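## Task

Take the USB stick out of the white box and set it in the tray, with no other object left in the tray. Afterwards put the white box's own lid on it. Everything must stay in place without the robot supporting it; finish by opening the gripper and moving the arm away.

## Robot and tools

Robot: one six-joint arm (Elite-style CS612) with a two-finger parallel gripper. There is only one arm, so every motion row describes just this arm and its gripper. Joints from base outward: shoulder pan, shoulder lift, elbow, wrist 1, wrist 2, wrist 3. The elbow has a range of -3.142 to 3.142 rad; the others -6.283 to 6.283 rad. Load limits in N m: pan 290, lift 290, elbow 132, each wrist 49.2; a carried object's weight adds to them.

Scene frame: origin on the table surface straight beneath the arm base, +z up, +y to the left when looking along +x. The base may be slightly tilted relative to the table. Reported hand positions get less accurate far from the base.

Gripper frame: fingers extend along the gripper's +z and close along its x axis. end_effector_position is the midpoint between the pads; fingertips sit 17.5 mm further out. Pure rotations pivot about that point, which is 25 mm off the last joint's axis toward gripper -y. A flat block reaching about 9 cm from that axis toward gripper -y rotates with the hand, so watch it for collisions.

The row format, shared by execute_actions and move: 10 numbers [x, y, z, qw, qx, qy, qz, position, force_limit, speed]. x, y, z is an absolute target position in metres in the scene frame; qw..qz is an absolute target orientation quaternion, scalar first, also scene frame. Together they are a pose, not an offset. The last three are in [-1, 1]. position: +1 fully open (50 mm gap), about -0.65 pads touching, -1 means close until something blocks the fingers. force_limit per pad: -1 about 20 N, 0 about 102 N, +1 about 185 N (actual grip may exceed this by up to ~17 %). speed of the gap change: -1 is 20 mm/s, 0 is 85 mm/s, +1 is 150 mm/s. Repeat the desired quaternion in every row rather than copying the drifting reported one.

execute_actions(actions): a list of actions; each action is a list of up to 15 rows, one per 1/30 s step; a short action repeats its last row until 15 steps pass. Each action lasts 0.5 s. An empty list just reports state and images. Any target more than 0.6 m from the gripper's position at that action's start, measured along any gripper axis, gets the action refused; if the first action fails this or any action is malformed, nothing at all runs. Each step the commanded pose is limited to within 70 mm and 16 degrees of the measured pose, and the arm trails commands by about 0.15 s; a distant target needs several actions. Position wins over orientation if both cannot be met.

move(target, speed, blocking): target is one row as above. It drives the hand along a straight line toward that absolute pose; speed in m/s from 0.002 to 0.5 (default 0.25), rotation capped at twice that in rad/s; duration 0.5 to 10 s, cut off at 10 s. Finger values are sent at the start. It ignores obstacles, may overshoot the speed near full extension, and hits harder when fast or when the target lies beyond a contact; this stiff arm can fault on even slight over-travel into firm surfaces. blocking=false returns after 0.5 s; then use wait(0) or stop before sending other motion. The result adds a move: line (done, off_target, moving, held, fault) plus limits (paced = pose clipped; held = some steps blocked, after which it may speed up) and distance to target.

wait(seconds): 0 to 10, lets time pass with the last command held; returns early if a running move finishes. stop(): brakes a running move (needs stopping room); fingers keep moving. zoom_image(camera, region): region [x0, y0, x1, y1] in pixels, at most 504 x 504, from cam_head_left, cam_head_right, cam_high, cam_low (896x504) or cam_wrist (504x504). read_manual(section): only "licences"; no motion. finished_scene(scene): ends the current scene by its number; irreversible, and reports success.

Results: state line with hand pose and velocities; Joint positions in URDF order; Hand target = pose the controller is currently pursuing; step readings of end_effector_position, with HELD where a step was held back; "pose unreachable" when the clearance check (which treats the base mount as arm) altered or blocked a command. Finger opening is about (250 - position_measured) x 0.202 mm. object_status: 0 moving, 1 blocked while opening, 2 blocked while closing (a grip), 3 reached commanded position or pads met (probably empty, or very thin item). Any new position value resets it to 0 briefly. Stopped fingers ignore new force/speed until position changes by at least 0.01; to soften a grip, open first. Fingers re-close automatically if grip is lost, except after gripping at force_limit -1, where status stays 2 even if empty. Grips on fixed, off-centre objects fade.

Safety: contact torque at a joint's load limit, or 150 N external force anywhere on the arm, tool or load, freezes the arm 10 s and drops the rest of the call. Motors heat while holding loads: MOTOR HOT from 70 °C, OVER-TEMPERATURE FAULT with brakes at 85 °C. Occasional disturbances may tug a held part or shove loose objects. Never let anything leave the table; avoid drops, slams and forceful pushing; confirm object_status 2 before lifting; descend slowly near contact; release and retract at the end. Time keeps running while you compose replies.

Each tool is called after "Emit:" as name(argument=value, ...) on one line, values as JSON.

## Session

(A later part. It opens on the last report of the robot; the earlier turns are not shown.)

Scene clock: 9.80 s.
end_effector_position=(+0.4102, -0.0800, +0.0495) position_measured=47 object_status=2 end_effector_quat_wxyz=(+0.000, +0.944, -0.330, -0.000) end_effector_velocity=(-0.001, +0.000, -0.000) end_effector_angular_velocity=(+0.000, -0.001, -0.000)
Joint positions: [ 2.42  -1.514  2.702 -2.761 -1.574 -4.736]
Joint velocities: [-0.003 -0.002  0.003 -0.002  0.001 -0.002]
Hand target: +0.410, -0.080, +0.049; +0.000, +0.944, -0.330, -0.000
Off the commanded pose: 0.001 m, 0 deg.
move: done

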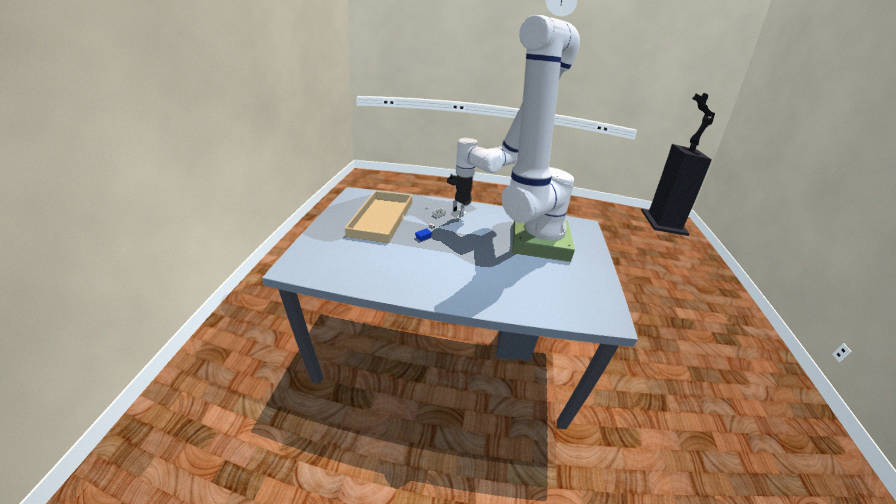

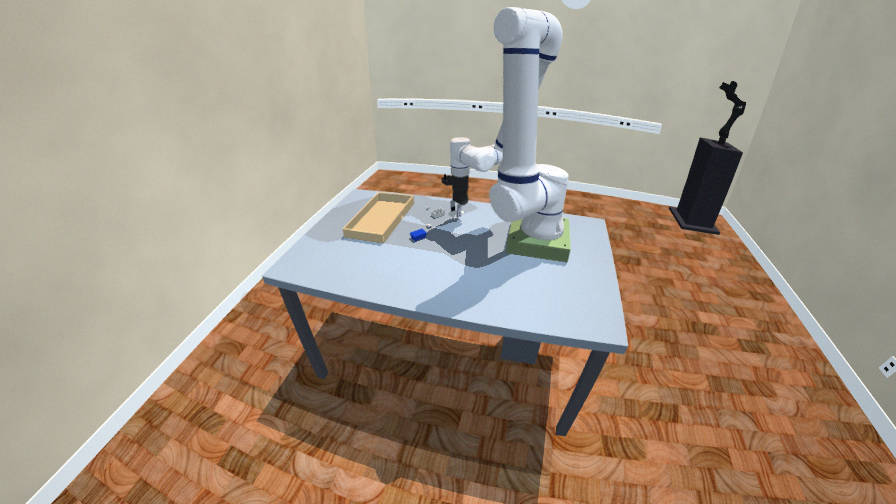

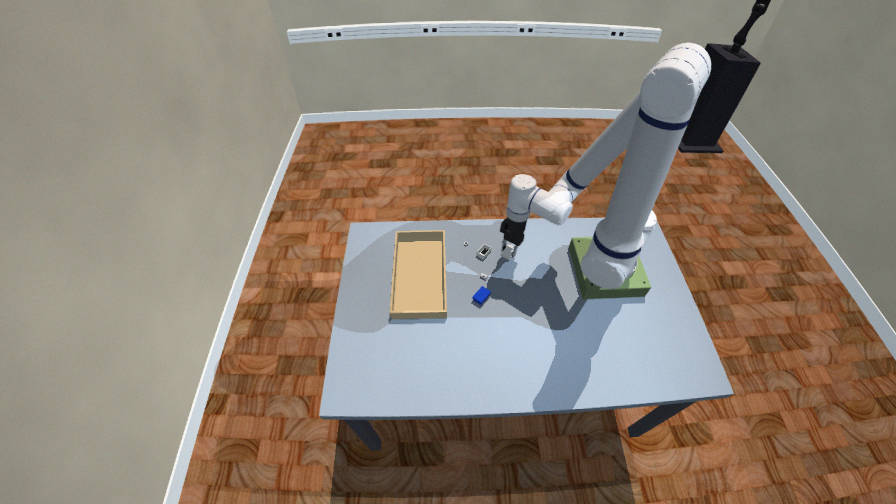

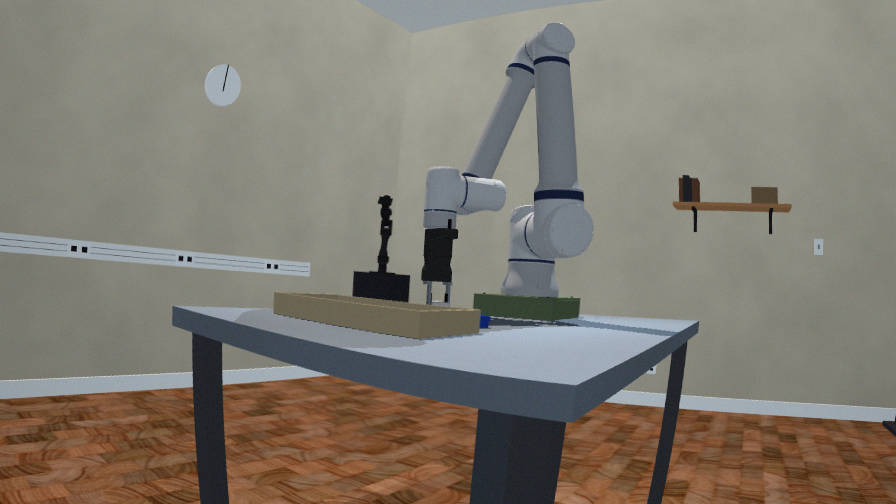

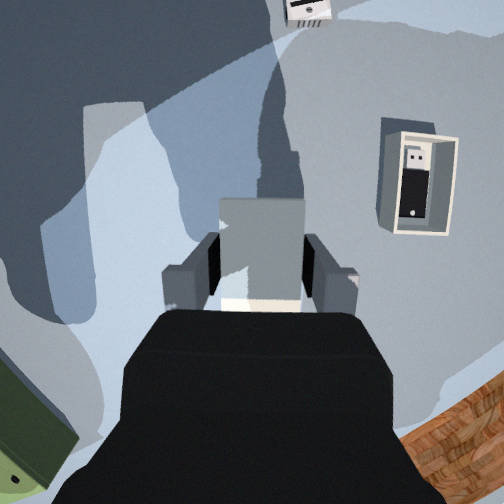

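Tight; inspect from above.

Emit:
move(target=[0.41,-0.08,0.022,0,0.944,-0.33,0,-1,-0.7,0], speed=0.03)

Emit:
move(target=[0.41,-0.08,0.022,0,0.944,-0.33,0,1,-0.7,0])

Emit:
move(target=[0.41,-0.08,0.055,0,0.944,-0.33,0,1,-0.7,0])

Emit:
move(target=[0.5084,-0.106,0.055,0,0.944,-0.33,0,1,-0.7,0])

Emit:
zoom_image(camera="cam_wrist", region=[190,180,330,320])

Scene clock: 12.23 s.
end_effector_position=(+0.4101, -0.0801, +0.0221) position_measured=47 object_status=2 end_effector_quat_wxyz=(+0.000, +0.944, -0.330, -0.000) end_effector_velocity=(+0.001, +0.000, -0.002) end_effector_angular_velocity=(-0.001, -0.002, +0.001)
Joint positions: [ 2.419 -1.413  2.715 -2.875 -1.573 -4.737]
Joint velocities: [ 0.001  0.007  0.    -0.009  0.     0.   ]
Hand target: +0.410, -0.080, +0.022; +0.000, +0.944, -0.330, -0.000
Off the commanded pose: 0.000 m, 0 deg.
move: done

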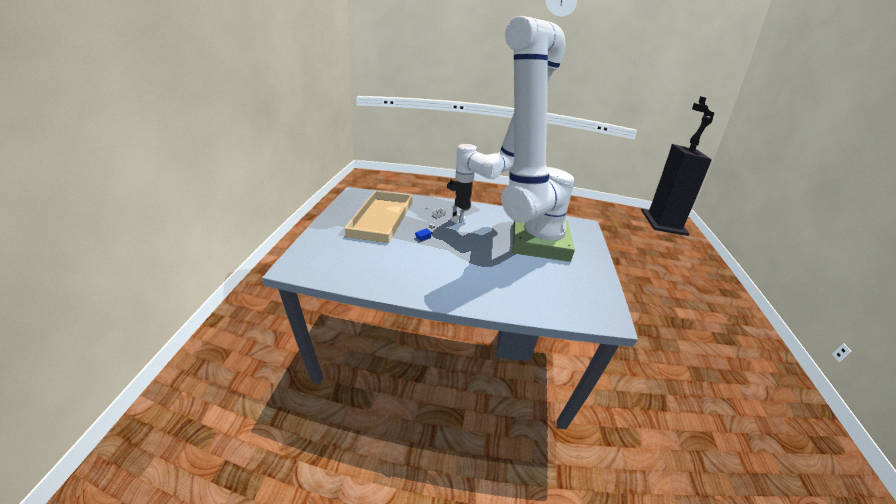

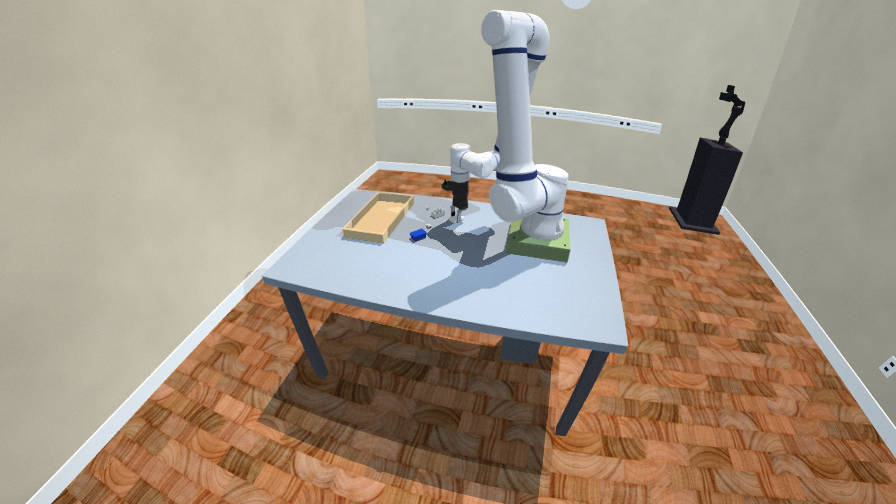

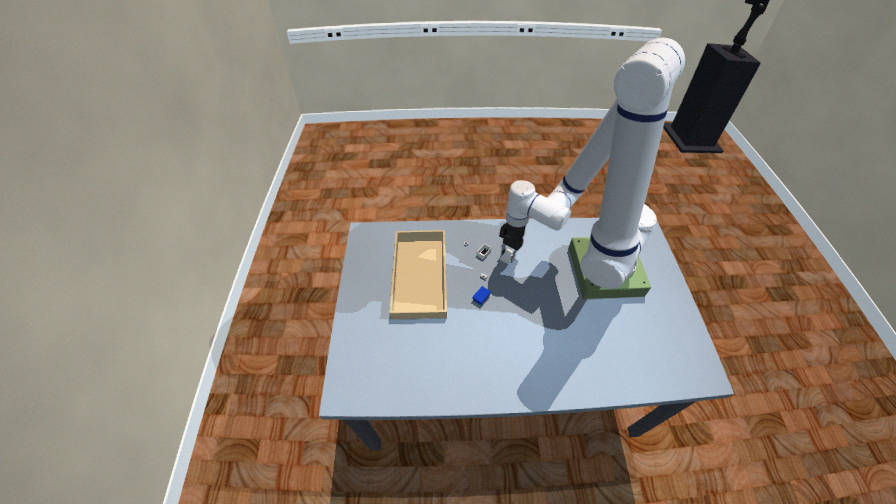

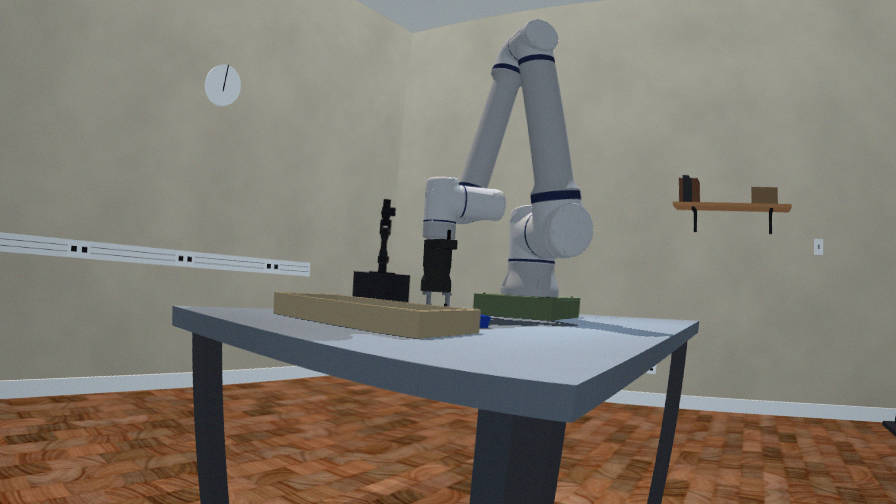

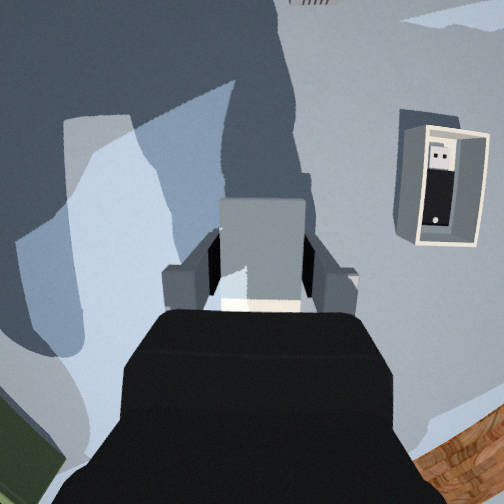

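Scene clock: 12.93 s.
end_effector_position=(+0.4100, -0.0800, +0.0220) position_measured=3 object_status=3 end_effector_quat_wxyz=(-0.000, +0.944, -0.330, -0.000) end_effector_velocity=(-0.000, +0.001, -0.000) end_effector_angular_velocity=(+0.001, -0.000, +0.002)
Joint positions: [ 2.419 -1.413  2.716 -2.875 -1.573 -4.737]
Joint velocities: [ 0.002 -0.     0.001  0.     0.001 -0.   ]
Hand target: +0.410, -0.080, +0.022; +0.000, +0.944, -0.330, -0.000
Off the commanded pose: 0.000 m, 0 deg.
move: done

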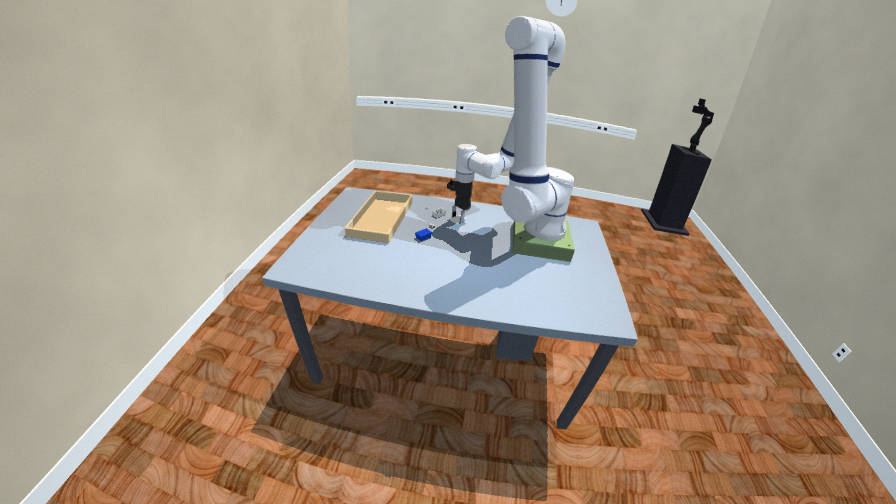

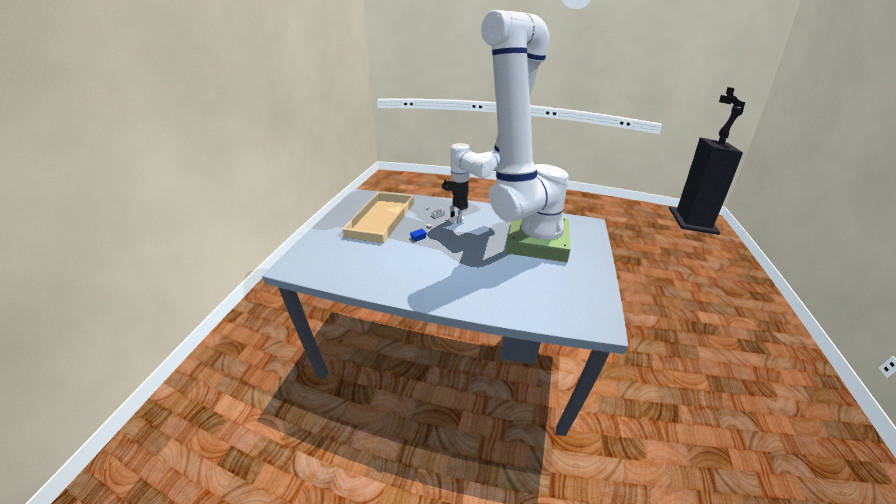

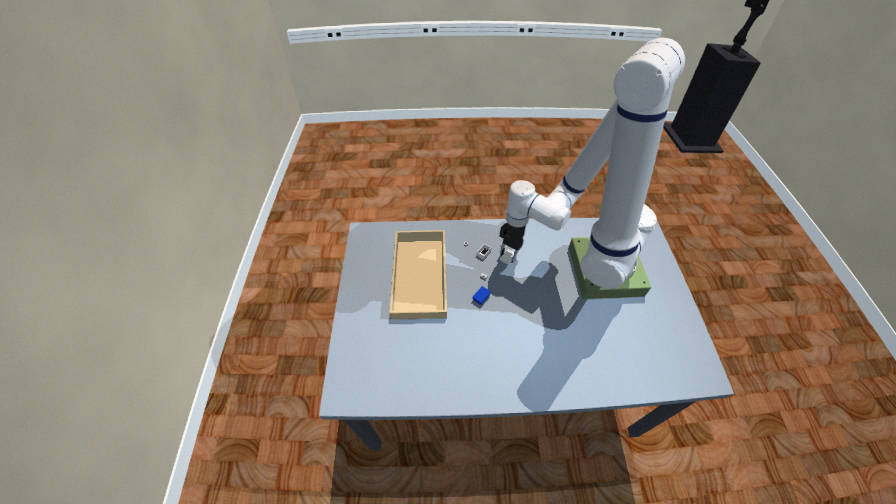

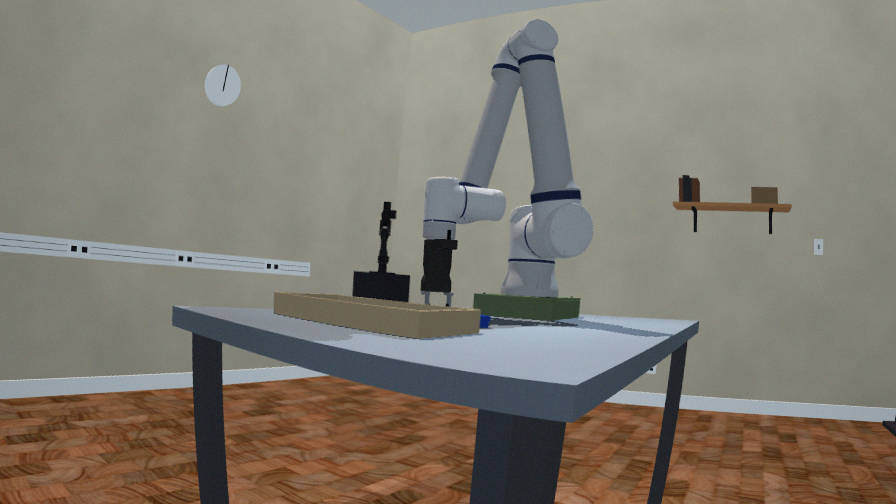

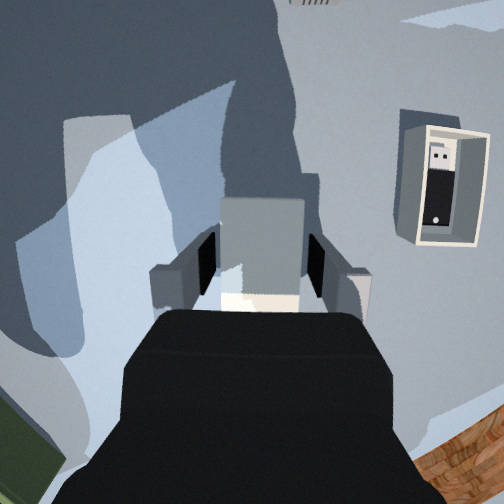

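Scene clock: 13.77 s.
end_effector_position=(+0.4099, -0.0798, +0.0550) position_measured=3 object_status=3 end_effector_quat_wxyz=(-0.000, +0.944, -0.330, +0.000) end_effector_velocity=(+0.001, -0.001, +0.002) end_effector_angular_velocity=(-0.000, -0.001, +0.000)
Joint positions: [ 2.42  -1.533  2.7   -2.739 -1.573 -4.737]
Joint velocities: [-0.001 -0.006 -0.002  0.006  0.    -0.001]
Hand target: +0.410, -0.080, +0.055; +0.000, +0.944, -0.330, +0.000
Off the commanded pose: 0.000 m, 0 deg.
move: done

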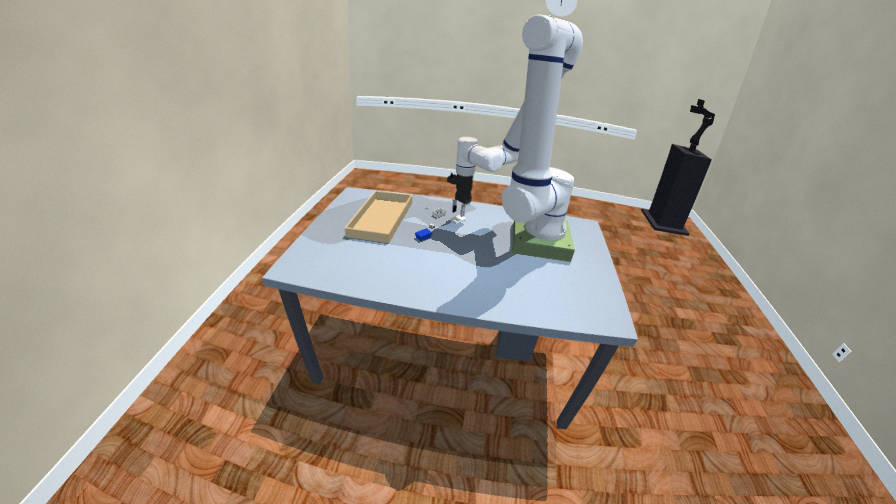

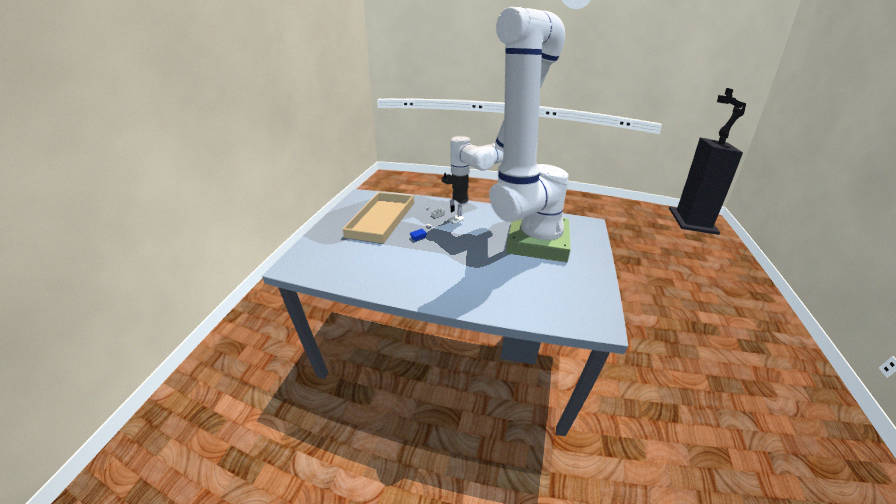

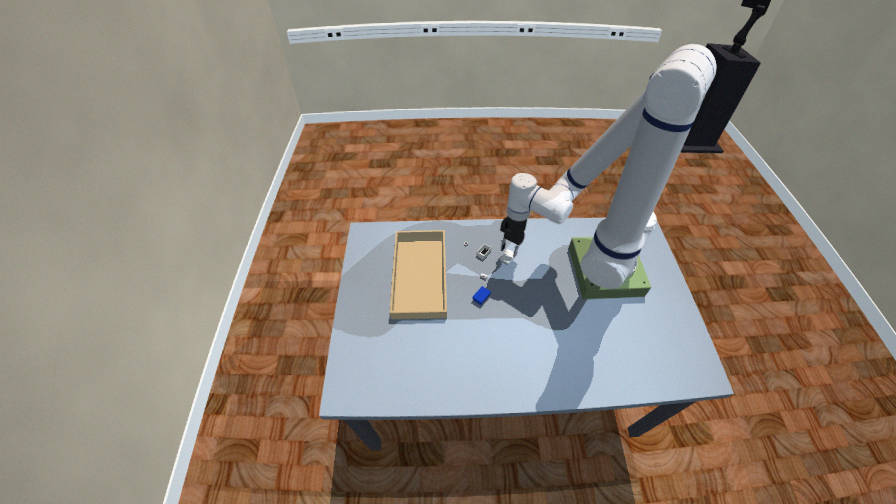

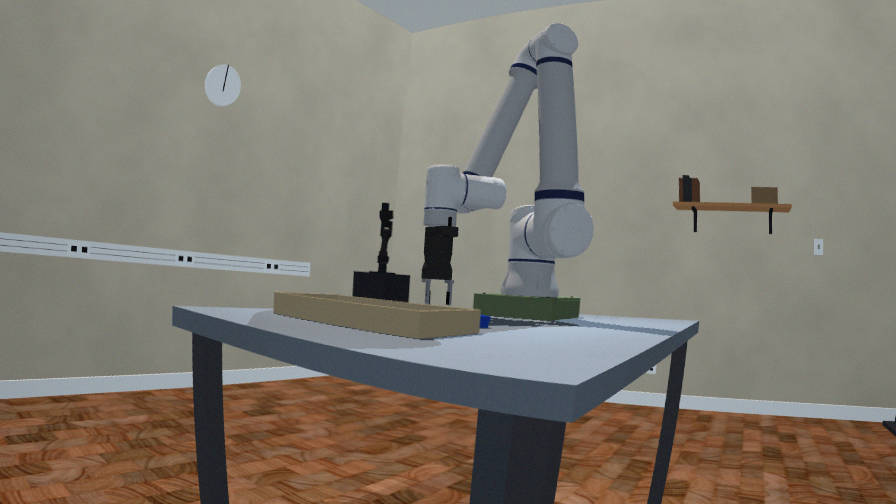

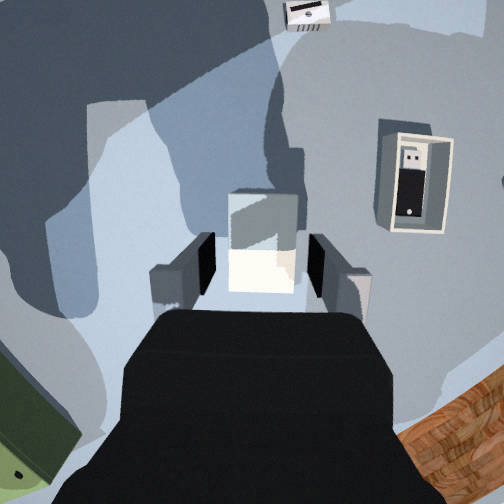

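Scene clock: 14.73 s.
end_effector_position=(+0.5083, -0.1061, +0.0554) position_measured=3 object_status=3 end_effector_quat_wxyz=(-0.000, +0.944, -0.330, +0.000) end_effector_velocity=(+0.001, -0.001, -0.000) end_effector_angular_velocity=(-0.000, +0.001, -0.001)
Joint positions: [ 2.511 -1.389  2.512 -2.695 -1.573 -4.645]
Joint velocities: [ 0.001  0.003 -0.003  0.001 -0.001  0.002]
Hand target: +0.508, -0.106, +0.055; -0.000, +0.944, -0.330, +0.000
Off the commanded pose: 0.000 m, 0 deg.
move: done

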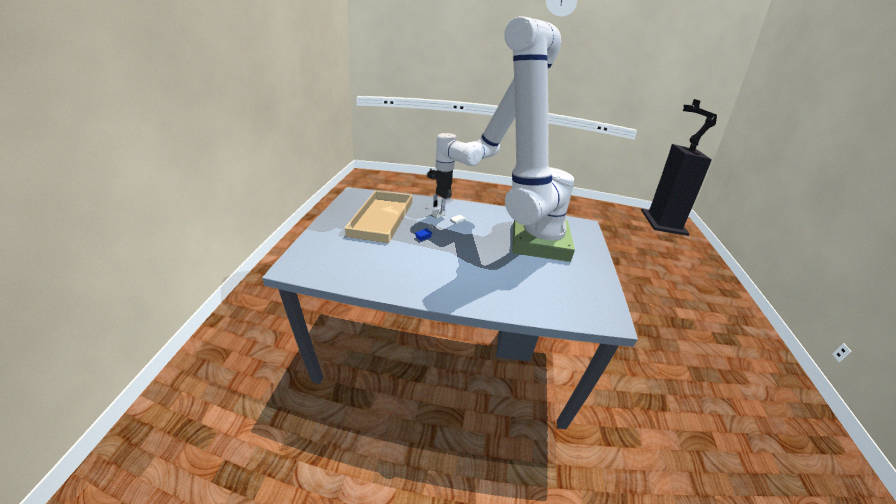

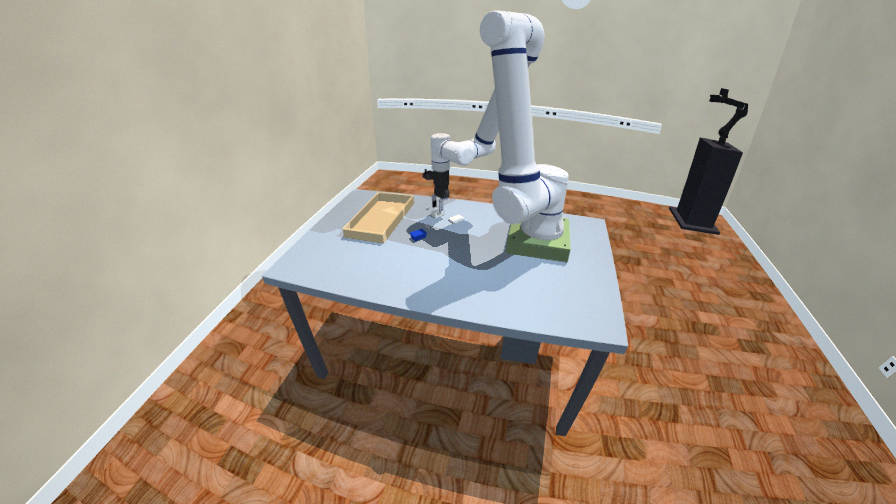

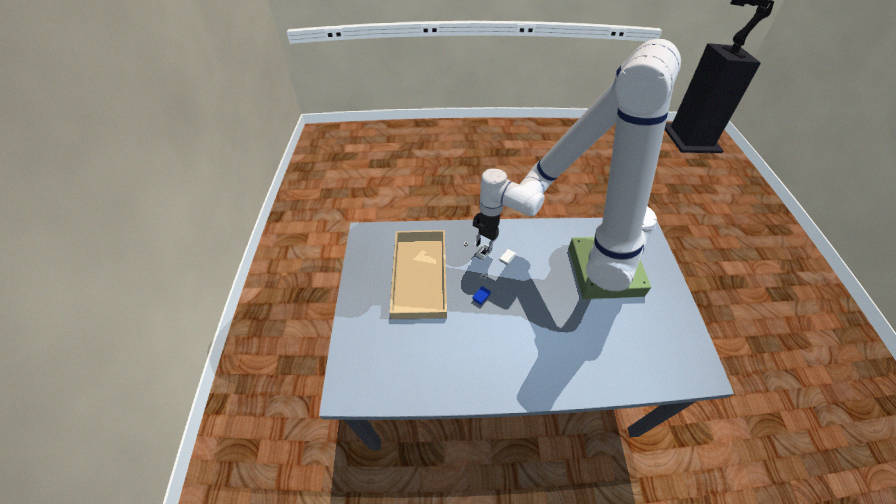

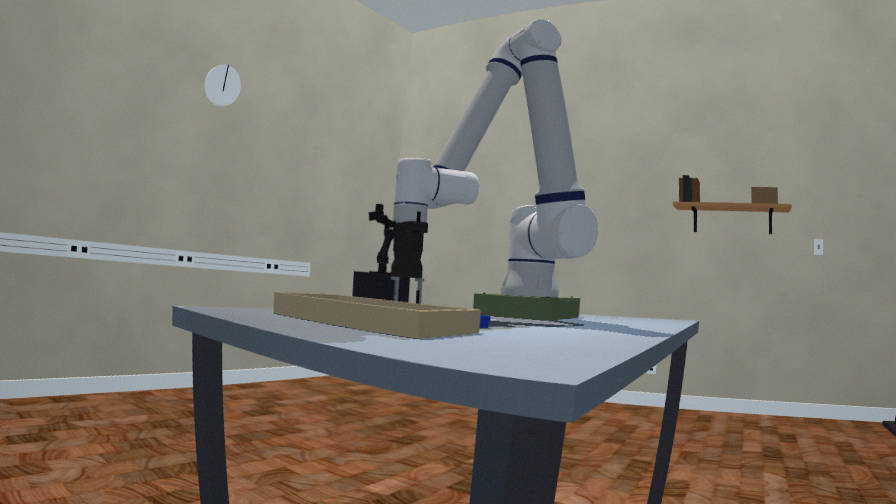

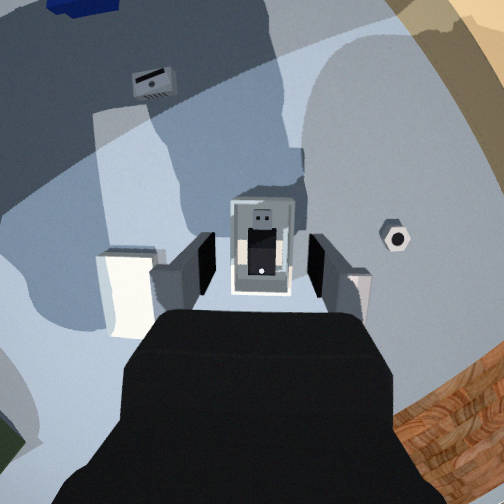

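Region (190, 180, 330, 320) of cam_wrist's 504x504 image, scaled by 3.600, with more detail than that image has.

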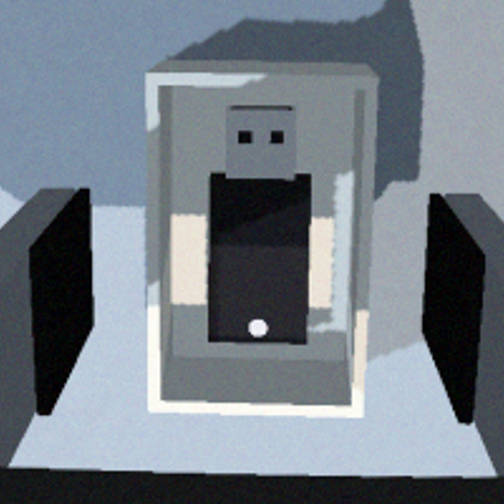

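Emit:
move(target=[0.5084,-0.106,0.025,0,0.944,-0.33,0,1,-0.7,0], speed=0.03)

Emit:
move(target=[0.5084,-0.106,0.025,0,0.944,-0.33,0,-1,-0.7,0])

Emit:
move(target=[0.5084,-0.106,0.14,0,0.944,-0.33,0,-1,-0.7,0], speed=0.1)

Scene clock: 21.63 s.
end_effector_position=(+0.5085, -0.1061, +0.0251) position_measured=3 object_status=3 end_effector_quat_wxyz=(-0.000, +0.944, -0.330, -0.000) end_effector_velocity=(-0.000, -0.001, -0.002) end_effector_angular_velocity=(-0.000, +0.000, -0.002)
Joint positions: [ 2.512 -1.311  2.523 -2.784 -1.573 -4.644]
Joint velocities: [-0.002  0.005  0.001 -0.006 -0.     0.   ]
Hand target: +0.509, -0.106, +0.025; -0.000, +0.944, -0.330, -0.000
Off the commanded pose: 0.000 m, 0 deg.
move: done

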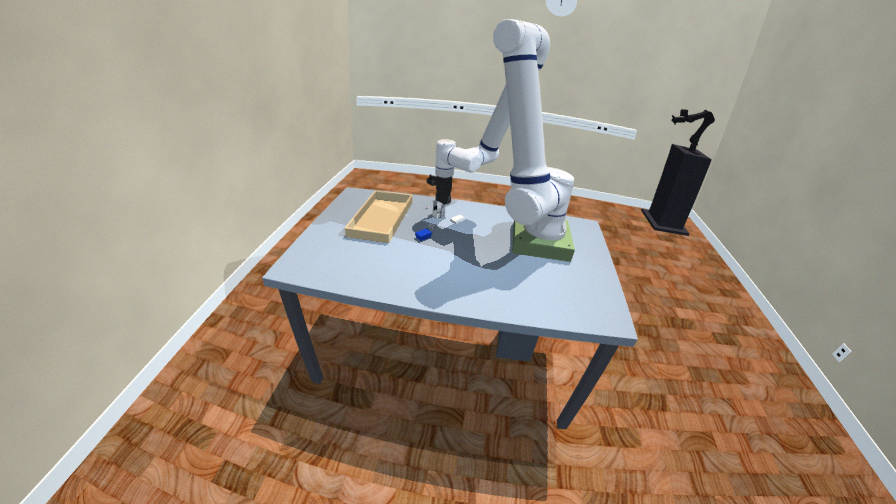

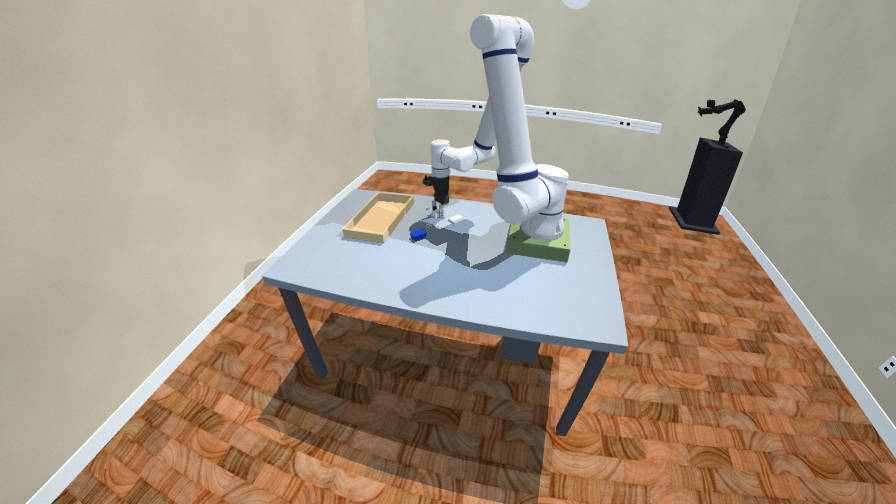

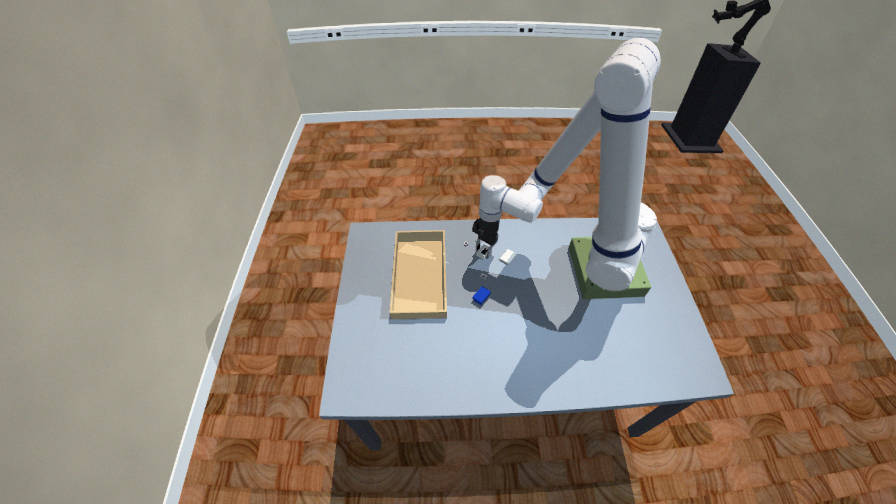

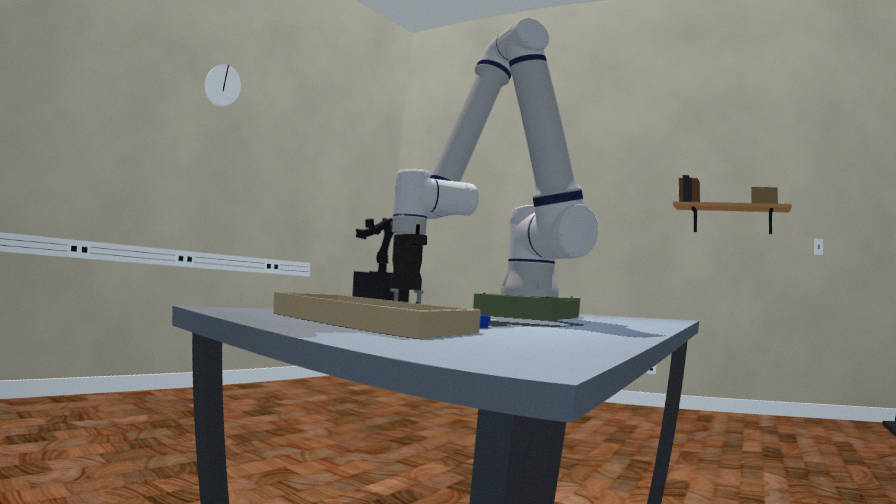

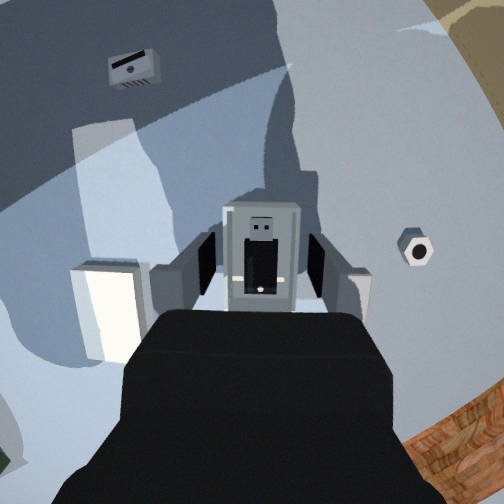

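Scene clock: 22.33 s.
end_effector_position=(+0.5084, -0.1060, +0.0250) position_measured=75 object_status=2 end_effector_quat_wxyz=(-0.000, +0.944, -0.330, -0.000) end_effector_velocity=(-0.000, -0.001, -0.000) end_effector_angular_velocity=(+0.000, -0.000, -0.002)
Joint positions: [ 2.512 -1.311  2.523 -2.784 -1.573 -4.644]
Joint velocities: [-0.001  0.     0.    -0.     0.001  0.   ]
Hand target: +0.508, -0.106, +0.025; -0.000, +0.944, -0.330, -0.000
Off the commanded pose: 0.000 m, 0 deg.
move: done

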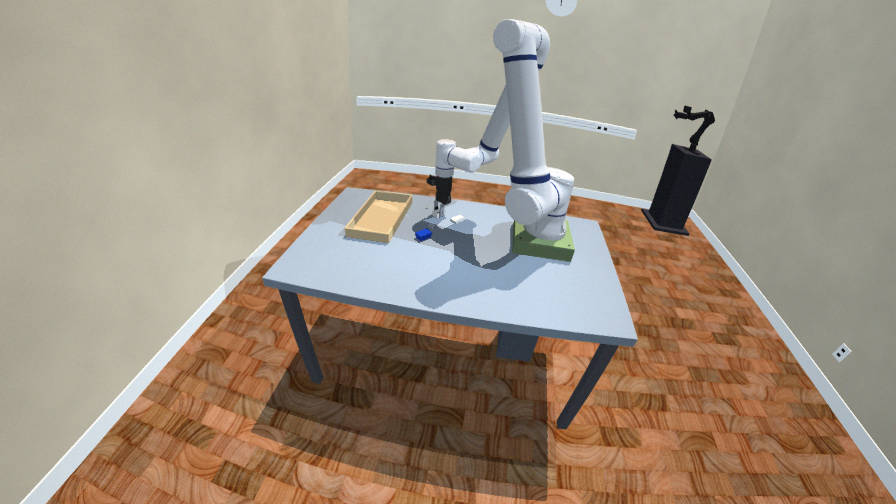

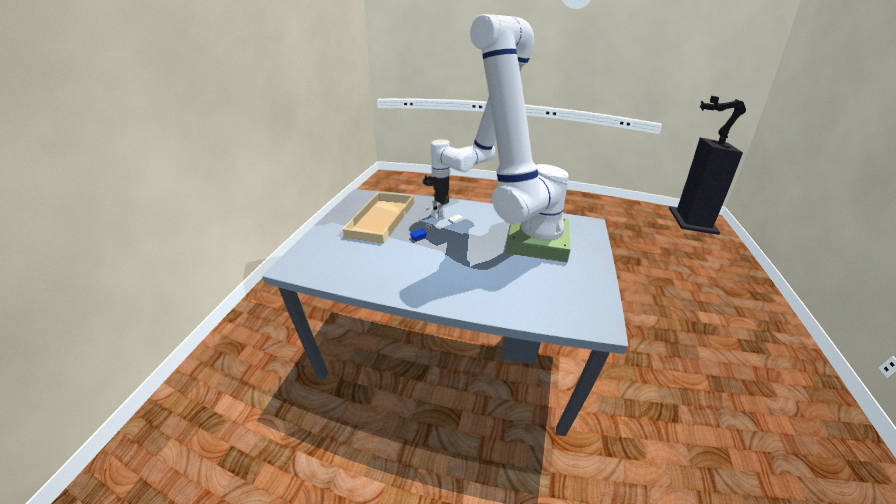

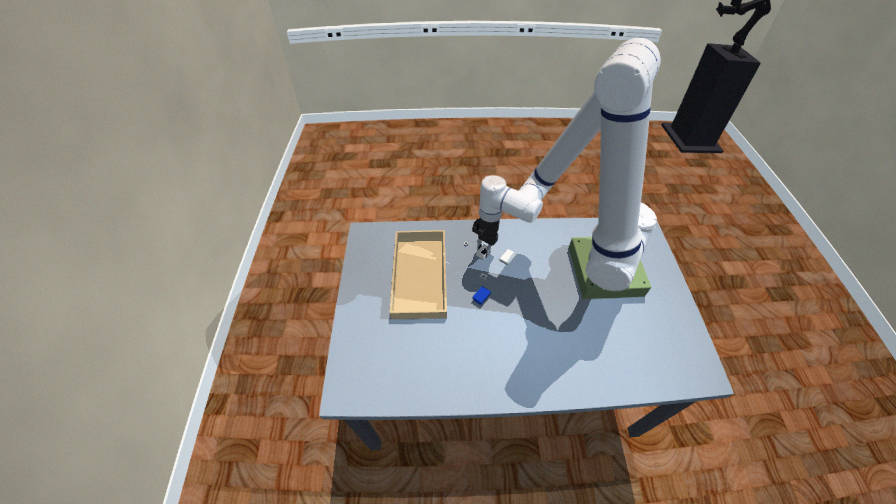

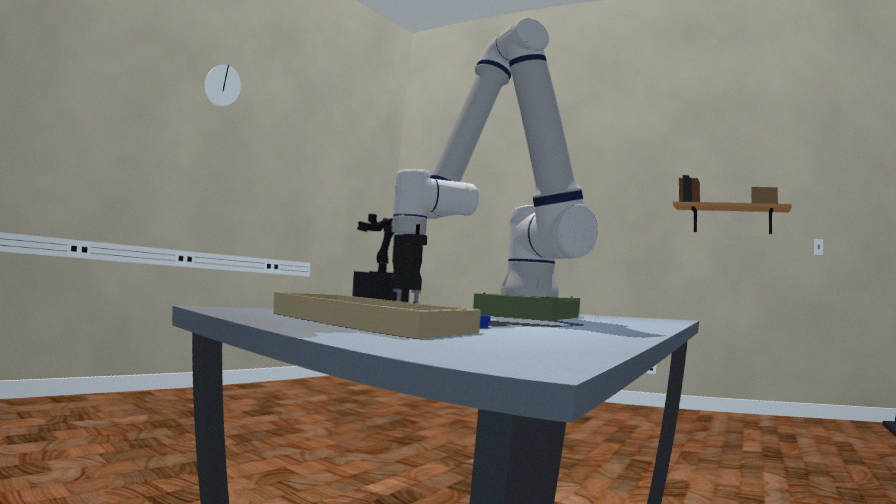

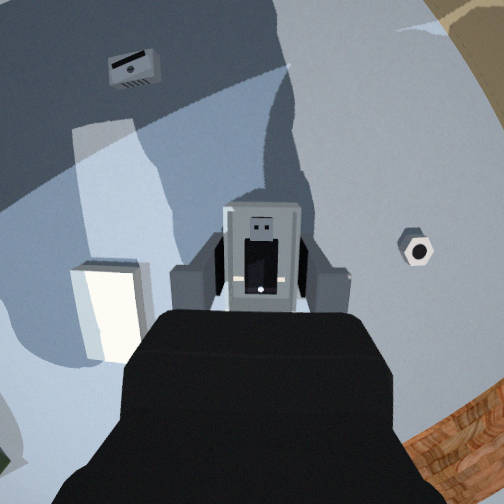

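Scene clock: 23.90 s.
end_effector_position=(+0.5080, -0.1056, +0.1401) position_measured=75 object_status=2 end_effector_quat_wxyz=(-0.000, +0.944, -0.330, +0.000) end_effector_velocity=(-0.000, -0.001, +0.002) end_effector_angular_velocity=(+0.000, -0.000, -0.001)
Joint positions: [ 2.513 -1.58   2.46  -2.452 -1.573 -4.644]
Joint velocities: [-0.002 -0.004 -0.001  0.005  0.    -0.001]
Hand target: +0.508, -0.106, +0.140; -0.000, +0.944, -0.330, +0.000
Off the commanded pose: 0.001 m, 0 deg.
move: done

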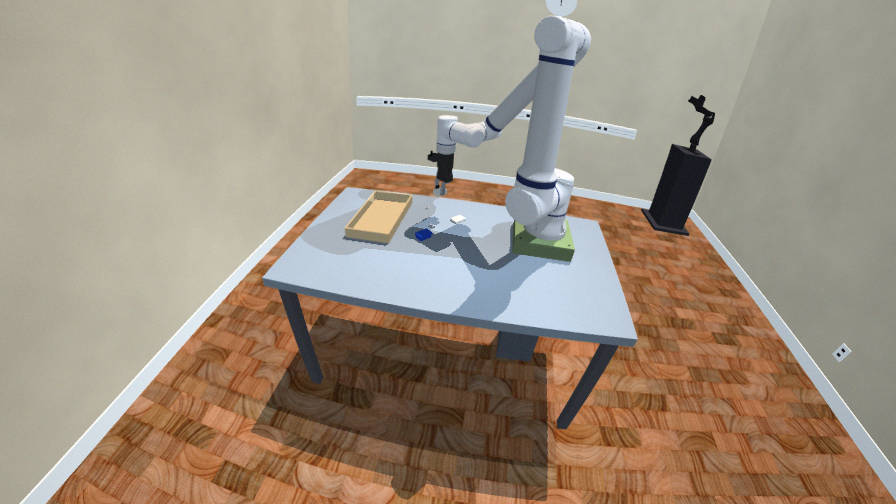

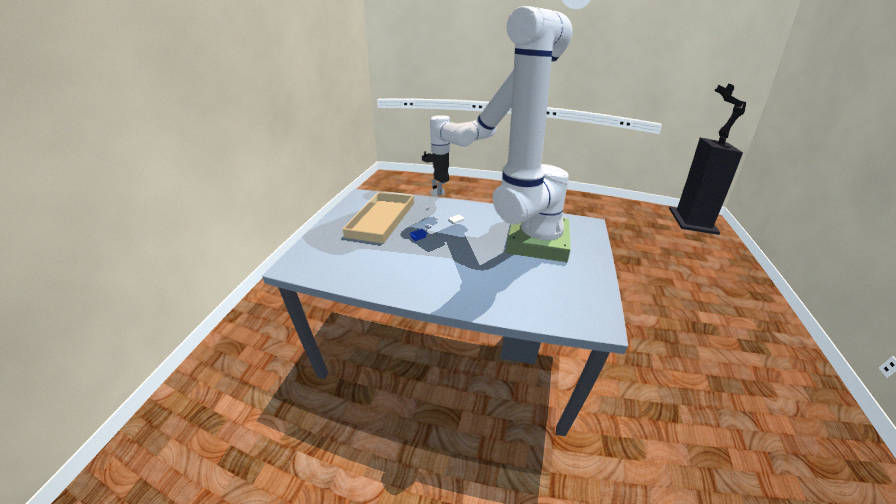

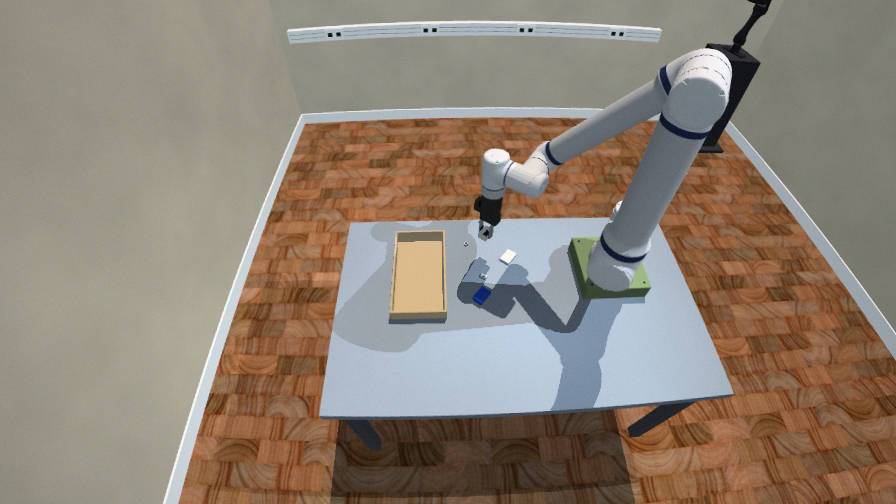

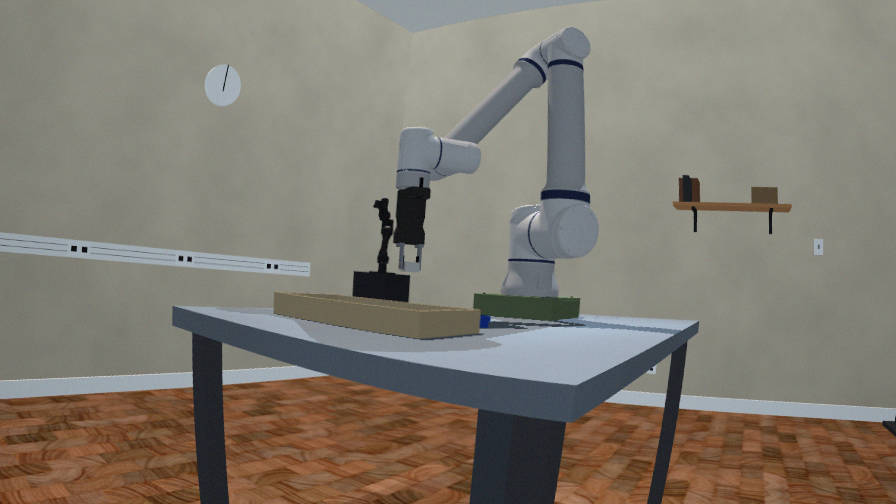

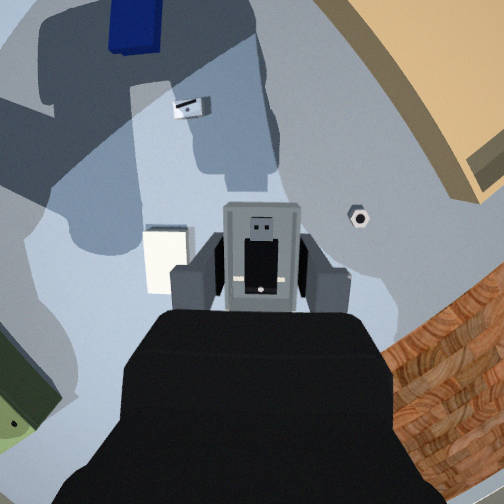

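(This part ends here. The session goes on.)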